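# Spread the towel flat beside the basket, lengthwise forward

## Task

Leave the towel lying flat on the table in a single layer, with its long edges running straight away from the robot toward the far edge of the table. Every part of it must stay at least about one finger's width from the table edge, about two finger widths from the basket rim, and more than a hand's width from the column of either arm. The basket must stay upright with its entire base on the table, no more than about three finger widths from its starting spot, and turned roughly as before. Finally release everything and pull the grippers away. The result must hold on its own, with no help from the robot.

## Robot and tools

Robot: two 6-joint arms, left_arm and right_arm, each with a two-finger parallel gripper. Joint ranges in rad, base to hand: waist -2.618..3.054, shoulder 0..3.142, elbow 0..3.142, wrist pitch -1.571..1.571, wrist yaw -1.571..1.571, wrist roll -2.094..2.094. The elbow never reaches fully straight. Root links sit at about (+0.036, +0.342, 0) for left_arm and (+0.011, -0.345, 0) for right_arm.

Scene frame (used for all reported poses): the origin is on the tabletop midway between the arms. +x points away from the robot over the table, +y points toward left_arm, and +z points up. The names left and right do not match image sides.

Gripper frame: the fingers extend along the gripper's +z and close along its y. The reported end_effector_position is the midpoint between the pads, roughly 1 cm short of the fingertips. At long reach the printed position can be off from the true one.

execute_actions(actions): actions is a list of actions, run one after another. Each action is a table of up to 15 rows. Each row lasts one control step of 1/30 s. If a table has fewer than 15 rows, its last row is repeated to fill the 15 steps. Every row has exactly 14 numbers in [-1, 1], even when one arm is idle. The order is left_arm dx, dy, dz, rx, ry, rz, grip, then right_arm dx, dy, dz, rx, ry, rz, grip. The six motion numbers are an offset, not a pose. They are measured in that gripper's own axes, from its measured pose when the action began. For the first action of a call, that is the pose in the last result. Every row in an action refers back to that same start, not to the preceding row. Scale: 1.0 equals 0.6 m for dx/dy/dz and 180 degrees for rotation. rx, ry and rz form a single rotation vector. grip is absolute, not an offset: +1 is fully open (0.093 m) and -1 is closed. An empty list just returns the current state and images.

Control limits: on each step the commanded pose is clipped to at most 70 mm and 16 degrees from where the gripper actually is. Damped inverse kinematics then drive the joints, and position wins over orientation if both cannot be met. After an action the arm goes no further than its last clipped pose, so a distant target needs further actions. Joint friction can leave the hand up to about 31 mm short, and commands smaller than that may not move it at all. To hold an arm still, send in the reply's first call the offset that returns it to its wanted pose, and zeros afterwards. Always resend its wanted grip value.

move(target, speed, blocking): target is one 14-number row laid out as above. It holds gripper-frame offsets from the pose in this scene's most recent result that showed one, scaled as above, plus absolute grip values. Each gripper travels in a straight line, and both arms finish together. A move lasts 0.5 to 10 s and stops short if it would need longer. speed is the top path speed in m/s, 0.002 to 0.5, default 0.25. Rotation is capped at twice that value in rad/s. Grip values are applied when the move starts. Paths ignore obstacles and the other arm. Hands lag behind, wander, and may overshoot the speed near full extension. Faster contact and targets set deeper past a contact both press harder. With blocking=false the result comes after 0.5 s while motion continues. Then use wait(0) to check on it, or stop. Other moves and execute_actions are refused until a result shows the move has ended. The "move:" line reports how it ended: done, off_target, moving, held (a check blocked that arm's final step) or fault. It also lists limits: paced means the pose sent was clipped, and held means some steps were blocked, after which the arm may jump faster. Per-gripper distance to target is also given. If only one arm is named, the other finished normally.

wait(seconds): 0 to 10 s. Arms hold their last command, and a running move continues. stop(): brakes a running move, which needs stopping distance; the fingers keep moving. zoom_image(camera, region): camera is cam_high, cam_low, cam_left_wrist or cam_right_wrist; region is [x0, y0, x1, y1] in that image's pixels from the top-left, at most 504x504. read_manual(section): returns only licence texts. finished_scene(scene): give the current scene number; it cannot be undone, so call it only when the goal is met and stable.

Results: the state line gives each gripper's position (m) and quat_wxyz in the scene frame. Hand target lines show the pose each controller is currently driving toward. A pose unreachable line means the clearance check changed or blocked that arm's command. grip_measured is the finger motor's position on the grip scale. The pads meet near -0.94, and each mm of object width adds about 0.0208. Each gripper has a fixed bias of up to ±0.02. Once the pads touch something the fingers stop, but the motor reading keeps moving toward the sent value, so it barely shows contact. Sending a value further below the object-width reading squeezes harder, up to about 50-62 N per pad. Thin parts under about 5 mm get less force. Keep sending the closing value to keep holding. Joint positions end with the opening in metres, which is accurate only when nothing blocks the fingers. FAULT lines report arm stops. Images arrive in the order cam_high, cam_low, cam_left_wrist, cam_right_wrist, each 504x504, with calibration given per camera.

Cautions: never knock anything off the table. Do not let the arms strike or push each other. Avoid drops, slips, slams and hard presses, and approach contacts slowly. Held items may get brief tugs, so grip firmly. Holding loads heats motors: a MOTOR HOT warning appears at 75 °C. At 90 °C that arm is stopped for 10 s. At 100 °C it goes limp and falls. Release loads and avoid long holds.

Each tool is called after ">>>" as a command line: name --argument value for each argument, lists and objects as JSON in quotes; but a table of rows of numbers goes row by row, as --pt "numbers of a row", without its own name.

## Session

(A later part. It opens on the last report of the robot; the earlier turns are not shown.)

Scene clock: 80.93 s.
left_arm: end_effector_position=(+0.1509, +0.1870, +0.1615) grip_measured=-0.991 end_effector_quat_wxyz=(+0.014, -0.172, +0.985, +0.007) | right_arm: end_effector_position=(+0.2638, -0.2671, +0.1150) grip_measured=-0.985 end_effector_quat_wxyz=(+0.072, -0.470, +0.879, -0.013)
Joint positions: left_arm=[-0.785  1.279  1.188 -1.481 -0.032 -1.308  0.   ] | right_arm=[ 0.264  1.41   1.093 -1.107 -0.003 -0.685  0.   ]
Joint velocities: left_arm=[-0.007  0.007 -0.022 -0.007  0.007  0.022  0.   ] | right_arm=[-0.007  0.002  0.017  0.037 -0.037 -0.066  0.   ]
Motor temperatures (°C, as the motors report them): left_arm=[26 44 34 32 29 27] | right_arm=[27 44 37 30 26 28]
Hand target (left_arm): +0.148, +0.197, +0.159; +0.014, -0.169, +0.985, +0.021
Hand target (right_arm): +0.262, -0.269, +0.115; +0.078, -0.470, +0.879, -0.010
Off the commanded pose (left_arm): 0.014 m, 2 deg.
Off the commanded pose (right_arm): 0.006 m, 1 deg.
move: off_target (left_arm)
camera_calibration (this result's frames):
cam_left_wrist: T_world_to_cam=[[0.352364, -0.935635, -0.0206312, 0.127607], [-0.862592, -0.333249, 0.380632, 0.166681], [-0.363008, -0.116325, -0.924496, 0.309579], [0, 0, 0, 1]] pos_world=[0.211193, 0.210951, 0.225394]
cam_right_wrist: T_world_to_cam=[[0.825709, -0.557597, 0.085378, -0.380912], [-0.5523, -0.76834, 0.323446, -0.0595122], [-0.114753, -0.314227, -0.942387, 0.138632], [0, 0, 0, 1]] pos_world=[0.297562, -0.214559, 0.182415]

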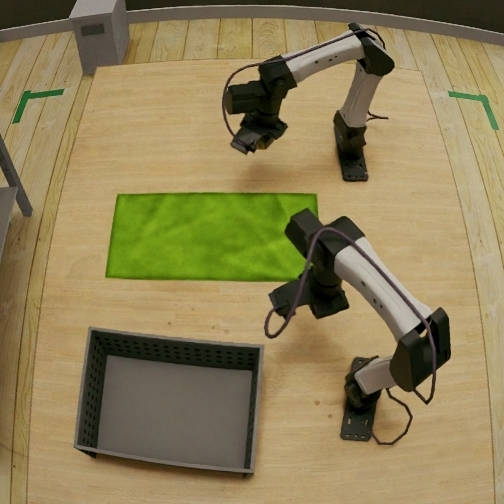

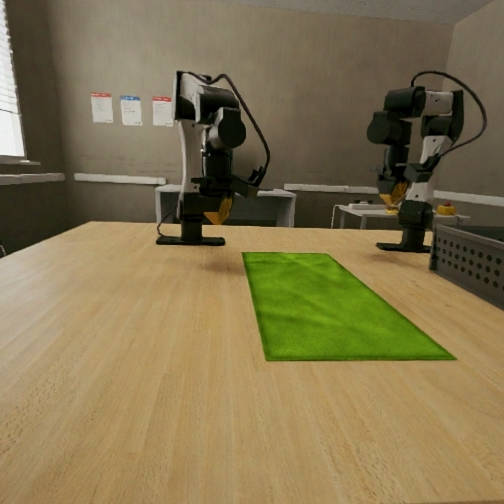

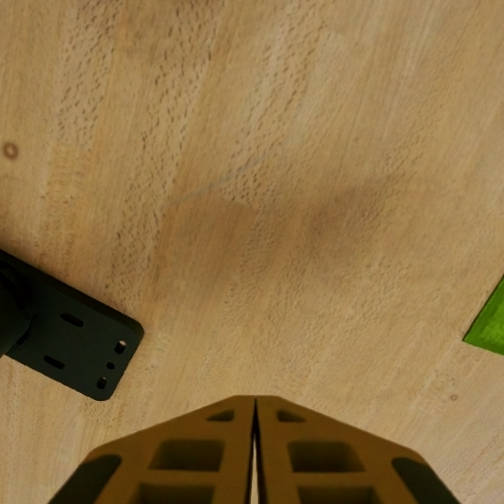

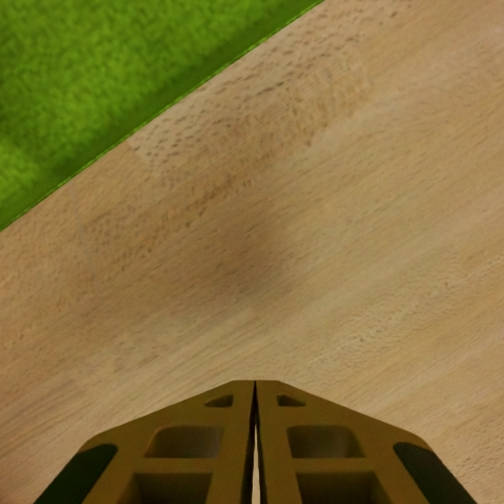

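>>> move --target '[-0.033,-0.397,0.17,0,0,0,-1,-0.37,-0.15,0.15,0,0,0,-1]'

>>> move --target '[0,0,0.095,0,0,0,-1,0,0,0.095,0,0,0,-1]' --speed 0.05

>>> move --target '[-0.025,0.07,0.01,0,0,0,-1,-0.062,0.042,0.01,0,0,0,-1]' --speed 0.04

>>> move --target '[0,0,-0.13,0,0,0,-1,0,0,-0.13,0,0,0,-1]' --speed 0.12

>>> move --target '[0.03,0.36,-0.1,0,0,0,-1,0.4,0.15,-0.1,0,0,0,-1]'

Scene clock: 93.97 s.
left_arm: end_effector_position=(+0.2528, -0.0211, +0.0476) grip_measured=-0.991 end_effector_quat_wxyz=(+0.012, -0.170, +0.985, +0.014) | right_arm: end_effector_position=(+0.4706, -0.1306, +0.0578) grip_measured=-0.985 end_effector_quat_wxyz=(+0.077, -0.470, +0.879, -0.009)
Joint positions: left_arm=[-0.868  2.211  1.831 -1.209 -0.032 -1.388  0.   ] | right_arm=[ 0.407  2.418  2.214 -1.212  0.01  -0.544  0.   ]
Joint velocities: left_arm=[-0.002  0.002 -0.007  0.037 -0.037  0.066  0.   ] | right_arm=[ 0.007 -0.012  0.002 -0.022 -0.022  0.007  0.   ]
Motor temperatures (°C, as the motors report them): left_arm=[26 41 34 32 29 27] | right_arm=[27 42 37 30 26 28]
Hand target (left_arm): +0.252, -0.026, +0.053; +0.013, -0.172, +0.985, +0.007
Hand target (right_arm): +0.469, -0.127, +0.057; +0.072, -0.470, +0.879, -0.012
Off the commanded pose (left_arm): 0.013 m, 1 deg.
Off the commanded pose (right_arm): 0.003 m, 1 deg.
move: off_target (left_arm)
camera_calibration (this result's frames):
cam_left_wrist: T_world_to_cam=[[0.348561, -0.936643, -0.0347311, -0.103754], [-0.861216, -0.334674, 0.382492, 0.22817], [-0.369882, -0.103411, -0.923306, 0.219047], [0, 0, 0, 1]] pos_world=[0.313689, 0.00183378, 0.111371]
cam_right_wrist: T_world_to_cam=[[0.82594, -0.557549, 0.0834432, -0.47063], [-0.552931, -0.772284, 0.312801, 0.178454], [-0.10996, -0.304493, -0.946146, 0.150595], [0, 0, 0, 1]] pos_world=[0.503945, -0.078727, 0.125935]

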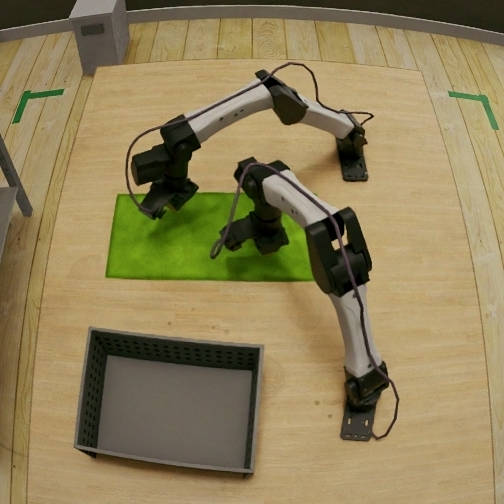

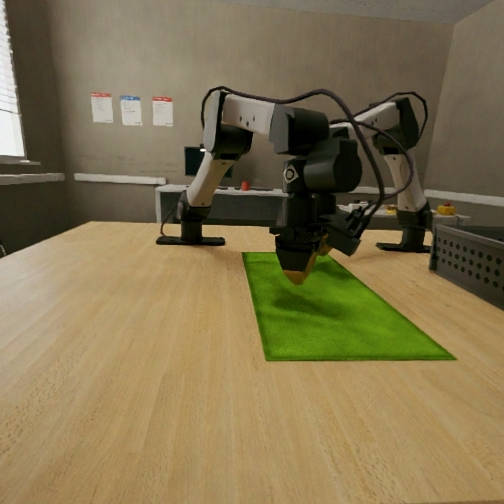

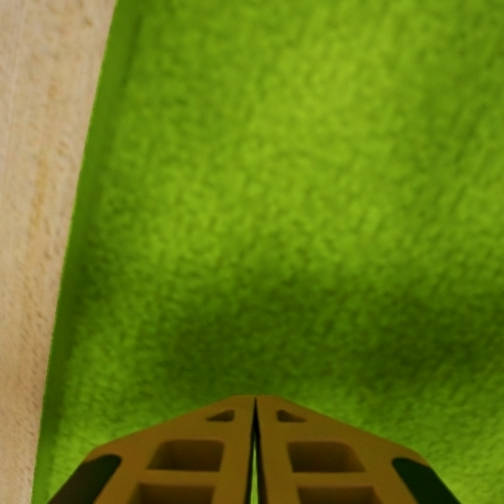

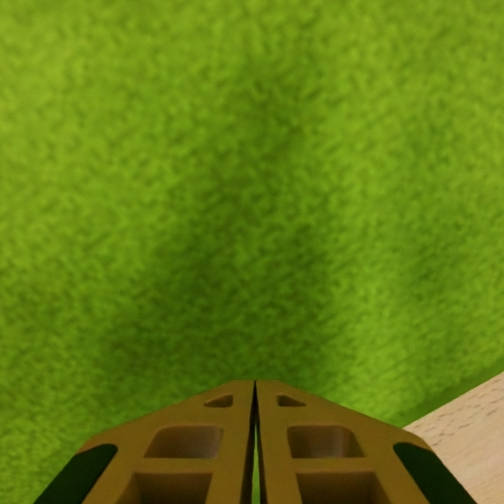

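Scene clock: 95.33 s.
left_arm: end_effector_position=(+0.2517, -0.0191, +0.0170) grip_measured=-0.991 end_effector_quat_wxyz=(+0.013, -0.170, +0.985, +0.011) | right_arm: end_effector_position=(+0.4766, -0.1278, +0.0207) grip_measured=-0.985 end_effector_quat_wxyz=(+0.079, -0.470, +0.879, -0.009)
Joint positions: left_arm=[-0.868  2.222  1.724 -1.086 -0.032 -1.388  0.   ] | right_arm=[ 0.407  2.454  2.13  -1.087  0.01  -0.544  0.   ]
Joint velocities: left_arm=[ 0.012 -0.022  0.007 -0.007 -0.037 -0.037  0.   ] | right_arm=[-0.022 -0.022 -0.002  0.022  0.051  0.051  0.   ]
Motor temperatures (°C, as the motors report them): left_arm=[26 42 34 32 29 27] | right_arm=[27 42 37 30 26 28]
Hand target (left_arm): +0.253, -0.017, -0.008; +0.011, -0.170, +0.985, +0.015
Hand target (right_arm): +0.478, -0.128, +0.002; +0.076, -0.470, +0.879, -0.009
Off the commanded pose (left_arm): 0.026 m, 0 deg.
Off the commanded pose (right_arm): 0.019 m, 0 deg.
move: off_target (left_arm, right_arm)
camera_calibration (this result's frames):
cam_left_wrist: T_world_to_cam=[[0.348652, -0.936801, -0.0290929, -0.102694], [-0.862312, -0.332782, 0.381674, 0.239876], [-0.367234, -0.107984, -0.923839, 0.189832], [0, 0, 0, 1]] pos_world=[0.312365, 0.00412158, 0.0808323]
cam_right_wrist: T_world_to_cam=[[0.82553, -0.557742, 0.0861656, -0.470803], [-0.554431, -0.77299, 0.308369, 0.196281], [-0.105385, -0.302341, -0.947356, 0.11512], [0, 0, 0, 1]] pos_world=[0.509618, -0.0760575, 0.0890998]

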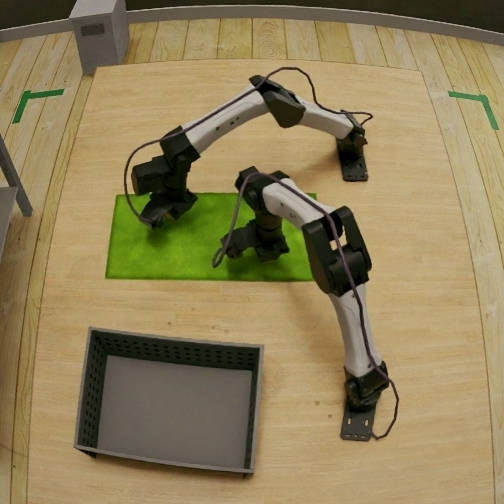

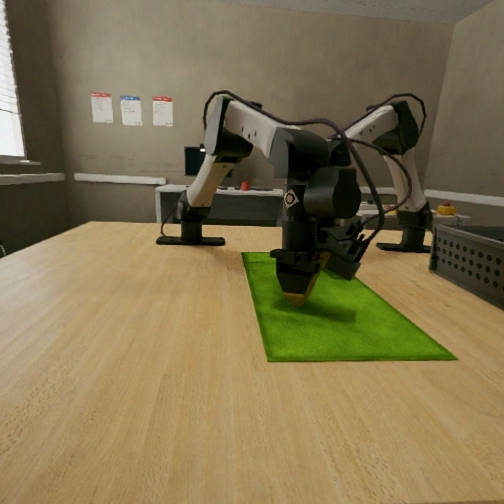

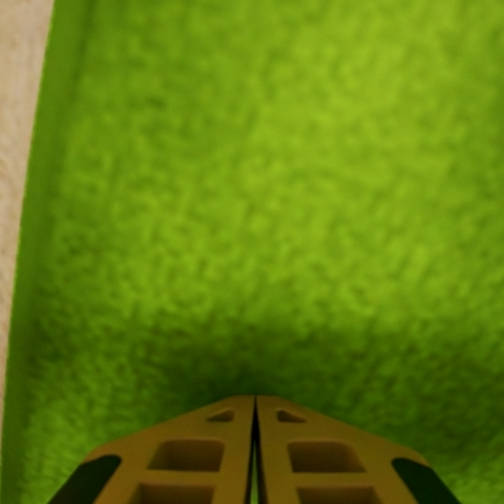

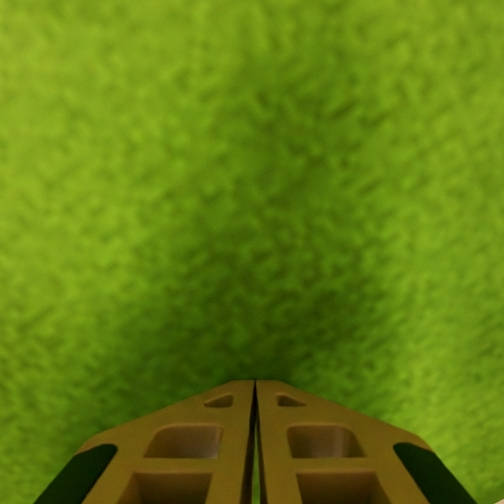

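Scene clock: 96.77 s.
left_arm: end_effector_position=(+0.2538, +0.0135, +0.0180) grip_measured=-0.991 end_effector_quat_wxyz=(+0.016, -0.170, +0.985, -0.003) | right_arm: end_effector_position=(+0.4803, -0.0872, +0.0221) grip_measured=-0.985 end_effector_quat_wxyz=(+0.089, -0.469, +0.878, -0.009)
Joint positions: left_arm=[-0.82   2.092  1.52  -0.981 -0.027 -1.339  0.   ] | right_arm=[ 0.476  2.557  2.322 -1.157  0.021 -0.475  0.   ]
Joint velocities: left_arm=[-0.017  0.012 -0.007  0.007 -0.007 -0.022  0.   ] | right_arm=[ 0.002  0.017 -0.007  0.022  0.037  0.051  0.   ]
Motor temperatures (°C, as the motors report them): left_arm=[26 42 34 32 29 27] | right_arm=[27 43 37 30 26 28]
Hand target (left_arm): +0.252, +0.026, +0.013; +0.013, -0.170, +0.985, +0.012
Hand target (right_arm): +0.476, -0.083, +0.017; +0.080, -0.470, +0.879, -0.009
Off the commanded pose (left_arm): 0.014 m, 2 deg.
Off the commanded pose (right_arm): 0.007 m, 1 deg.
move: off_target (left_arm)
camera_calibration (this result's frames):
cam_left_wrist: T_world_to_cam=[[0.348819, -0.93719, 0.000680823, -0.0734723], [-0.866727, -0.322317, 0.380652, 0.253155], [-0.356523, -0.133369, -0.924718, 0.192758], [0, 0, 0, 1]] pos_world=[0.313768, 0.0384465, 0.0819334]
cam_right_wrist: T_world_to_cam=[[0.823502, -0.559329, 0.0948417, -0.45068], [-0.560277, -0.775593, 0.290767, 0.232245], [-0.0890757, -0.292584, -0.952082, 0.122186], [0, 0, 0, 1]] pos_world=[0.512141, -0.0362006, 0.0915455]

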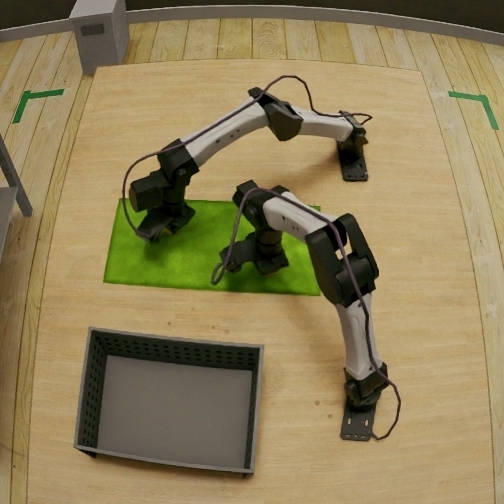

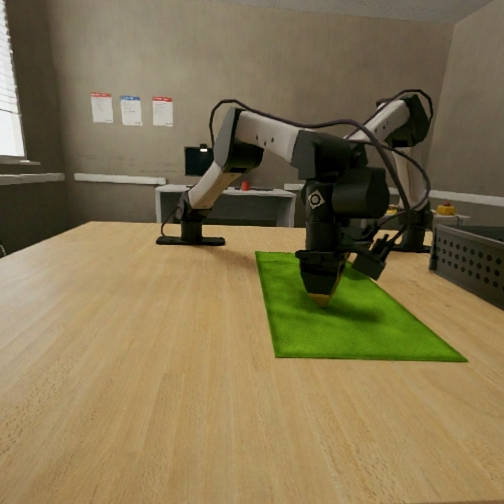

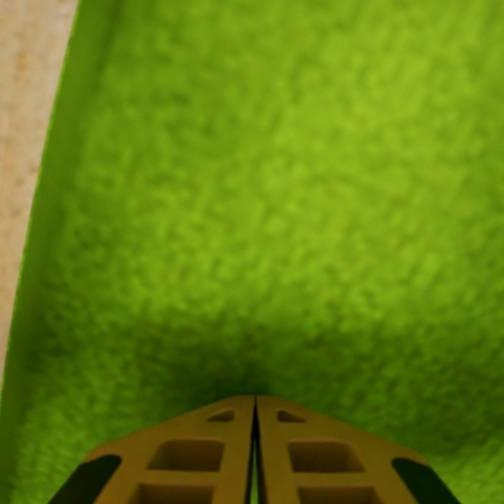

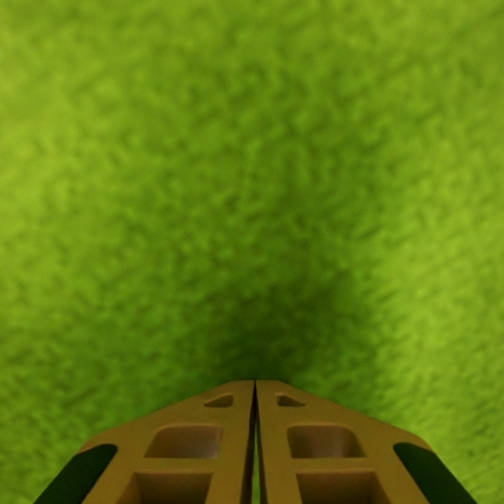

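Scene clock: 98.07 s.
left_arm: end_effector_position=(+0.2520, +0.0161, +0.0834) grip_measured=-0.991 end_effector_quat_wxyz=(+0.011, -0.170, +0.985, +0.008) | right_arm: end_effector_position=(+0.4680, -0.0941, +0.0881) grip_measured=-0.985 end_effector_quat_wxyz=(+0.082, -0.470, +0.879, -0.009)
Joint positions: left_arm=[-0.82   2.048  1.719 -1.247 -0.026 -1.339  0.   ] | right_arm=[ 0.476  2.542  2.561 -1.425  0.021 -0.475  0.   ]
Joint velocities: left_arm=[ 0.002  0.007 -0.027  0.051 -0.051 -0.007  0.   ] | right_arm=[-0.002 -0.027 -0.012 -0.022  0.051 -0.022  0.   ]
Motor temperatures (°C, as the motors report them): left_arm=[26 42 34 31 29 27] | right_arm=[27 43 37 30 26 28]
Hand target (left_arm): +0.251, +0.012, +0.096; +0.016, -0.170, +0.985, -0.003
Hand target (right_arm): +0.467, -0.092, +0.099; +0.090, -0.470, +0.878, -0.009
Off the commanded pose (left_arm): 0.013 m, 1 deg.
Off the commanded pose (right_arm): 0.011 m, 1 deg.
move: off_target (left_arm, right_arm)
camera_calibration (this result's frames):
cam_left_wrist: T_world_to_cam=[[0.348669, -0.936982, -0.0222525, -0.0684346], [-0.861569, -0.329773, 0.385938, 0.225899], [-0.368955, -0.115393, -0.922256, 0.255514], [0, 0, 0, 1]] pos_world=[0.312762, 0.0398579, 0.146944]
cam_right_wrist: T_world_to_cam=[[0.824632, -0.558699, 0.0885274, -0.45058], [-0.556617, -0.773552, 0.302976, 0.198274], [-0.100792, -0.29912, -0.948877, 0.18653], [0, 0, 0, 1]] pos_world=[0.500726, -0.0425682, 0.156811]

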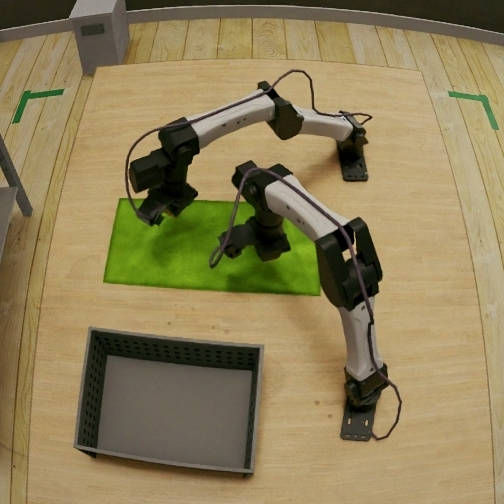

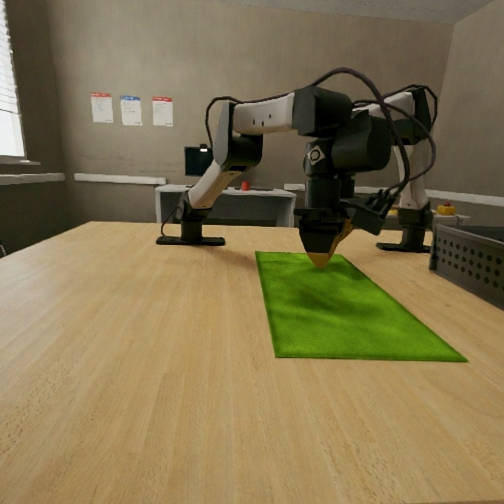

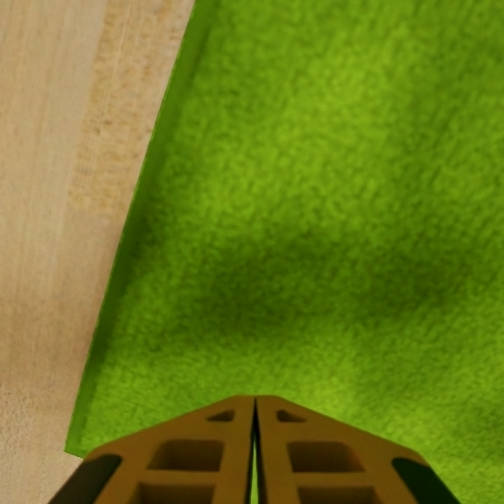

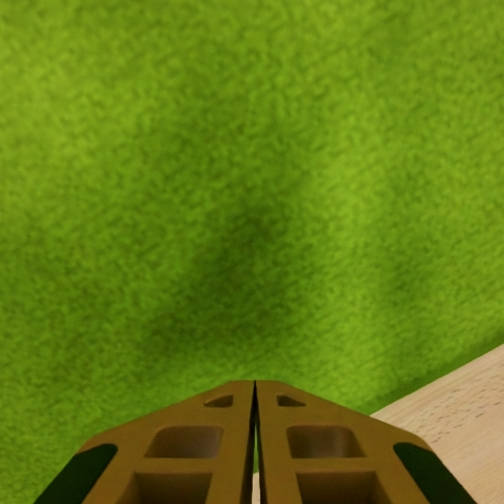

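Scene clock: 99.67 s.
left_arm: end_effector_position=(+0.1668, +0.2028, +0.1524) grip_measured=-0.991 end_effector_quat_wxyz=(+0.018, -0.172, +0.985, -0.004) | right_arm: end_effector_position=(+0.2589, -0.2455, +0.1092) grip_measured=-0.985 end_effector_quat_wxyz=(+0.078, -0.470, +0.879, -0.013)
Joint positions: left_arm=[-0.664  1.241  1.126 -1.429 -0.026 -1.187  0.   ] | right_arm=[ 0.355  1.412  1.07  -1.071  0.01  -0.596  0.   ]
Joint velocities: left_arm=[ 0.002 -0.012 -0.002 -0.037 -0.095 -0.066  0.   ] | right_arm=[-0.017 -0.007  0.007 -0.007  0.022 -0.037  0.   ]
Motor temperatures (°C, as the motors report them): left_arm=[26 42 34 31 29 27] | right_arm=[27 44 37 30 26 28]
Hand target (left_arm): +0.162, +0.211, +0.149; +0.014, -0.170, +0.985, +0.007
Hand target (right_arm): +0.257, -0.248, +0.109; +0.083, -0.470, +0.879, -0.010
Off the commanded pose (left_arm): 0.013 m, 2 deg.
Off the commanded pose (right_arm): 0.006 m, 1 deg.
move: off_target (left_arm)
camera_calibration (this result's frames):
cam_left_wrist: T_world_to_cam=[[0.352454, -0.935823, 0.00330881, 0.132935], [-0.867062, -0.325222, 0.377406, 0.188777], [-0.352109, -0.135887, -0.926042, 0.311219], [0, 0, 0, 1]] pos_world=[0.226411, 0.228089, 0.216516]
cam_right_wrist: T_world_to_cam=[[0.824951, -0.557806, 0.0911491, -0.364787], [-0.555377, -0.770056, 0.31396, -0.0423082], [-0.104939, -0.309623, -0.945051, 0.138249], [0, 0, 0, 1]] pos_world=[0.291942, -0.193255, 0.177186]

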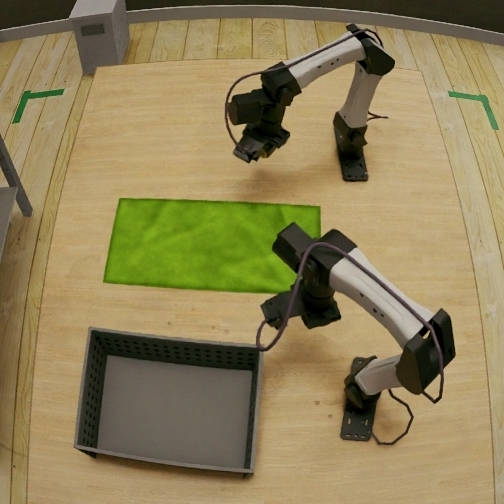

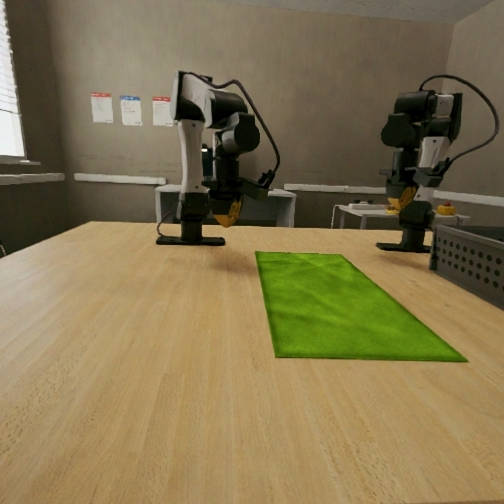

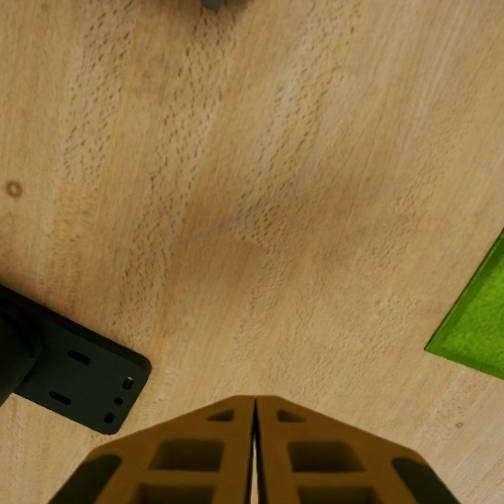

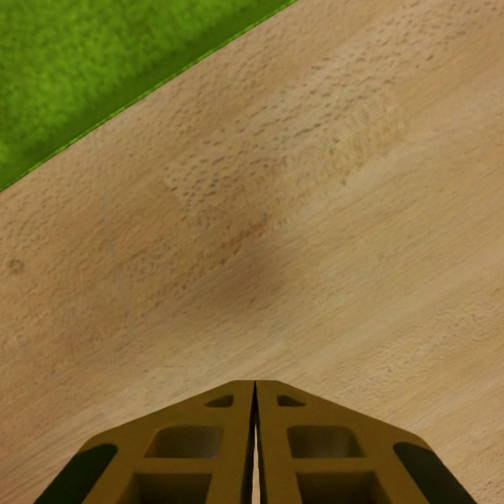

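The towel is about 2–3° off straight, which is close enough.

>>> finished_scene --scene 2

The scene is finished: the task was done.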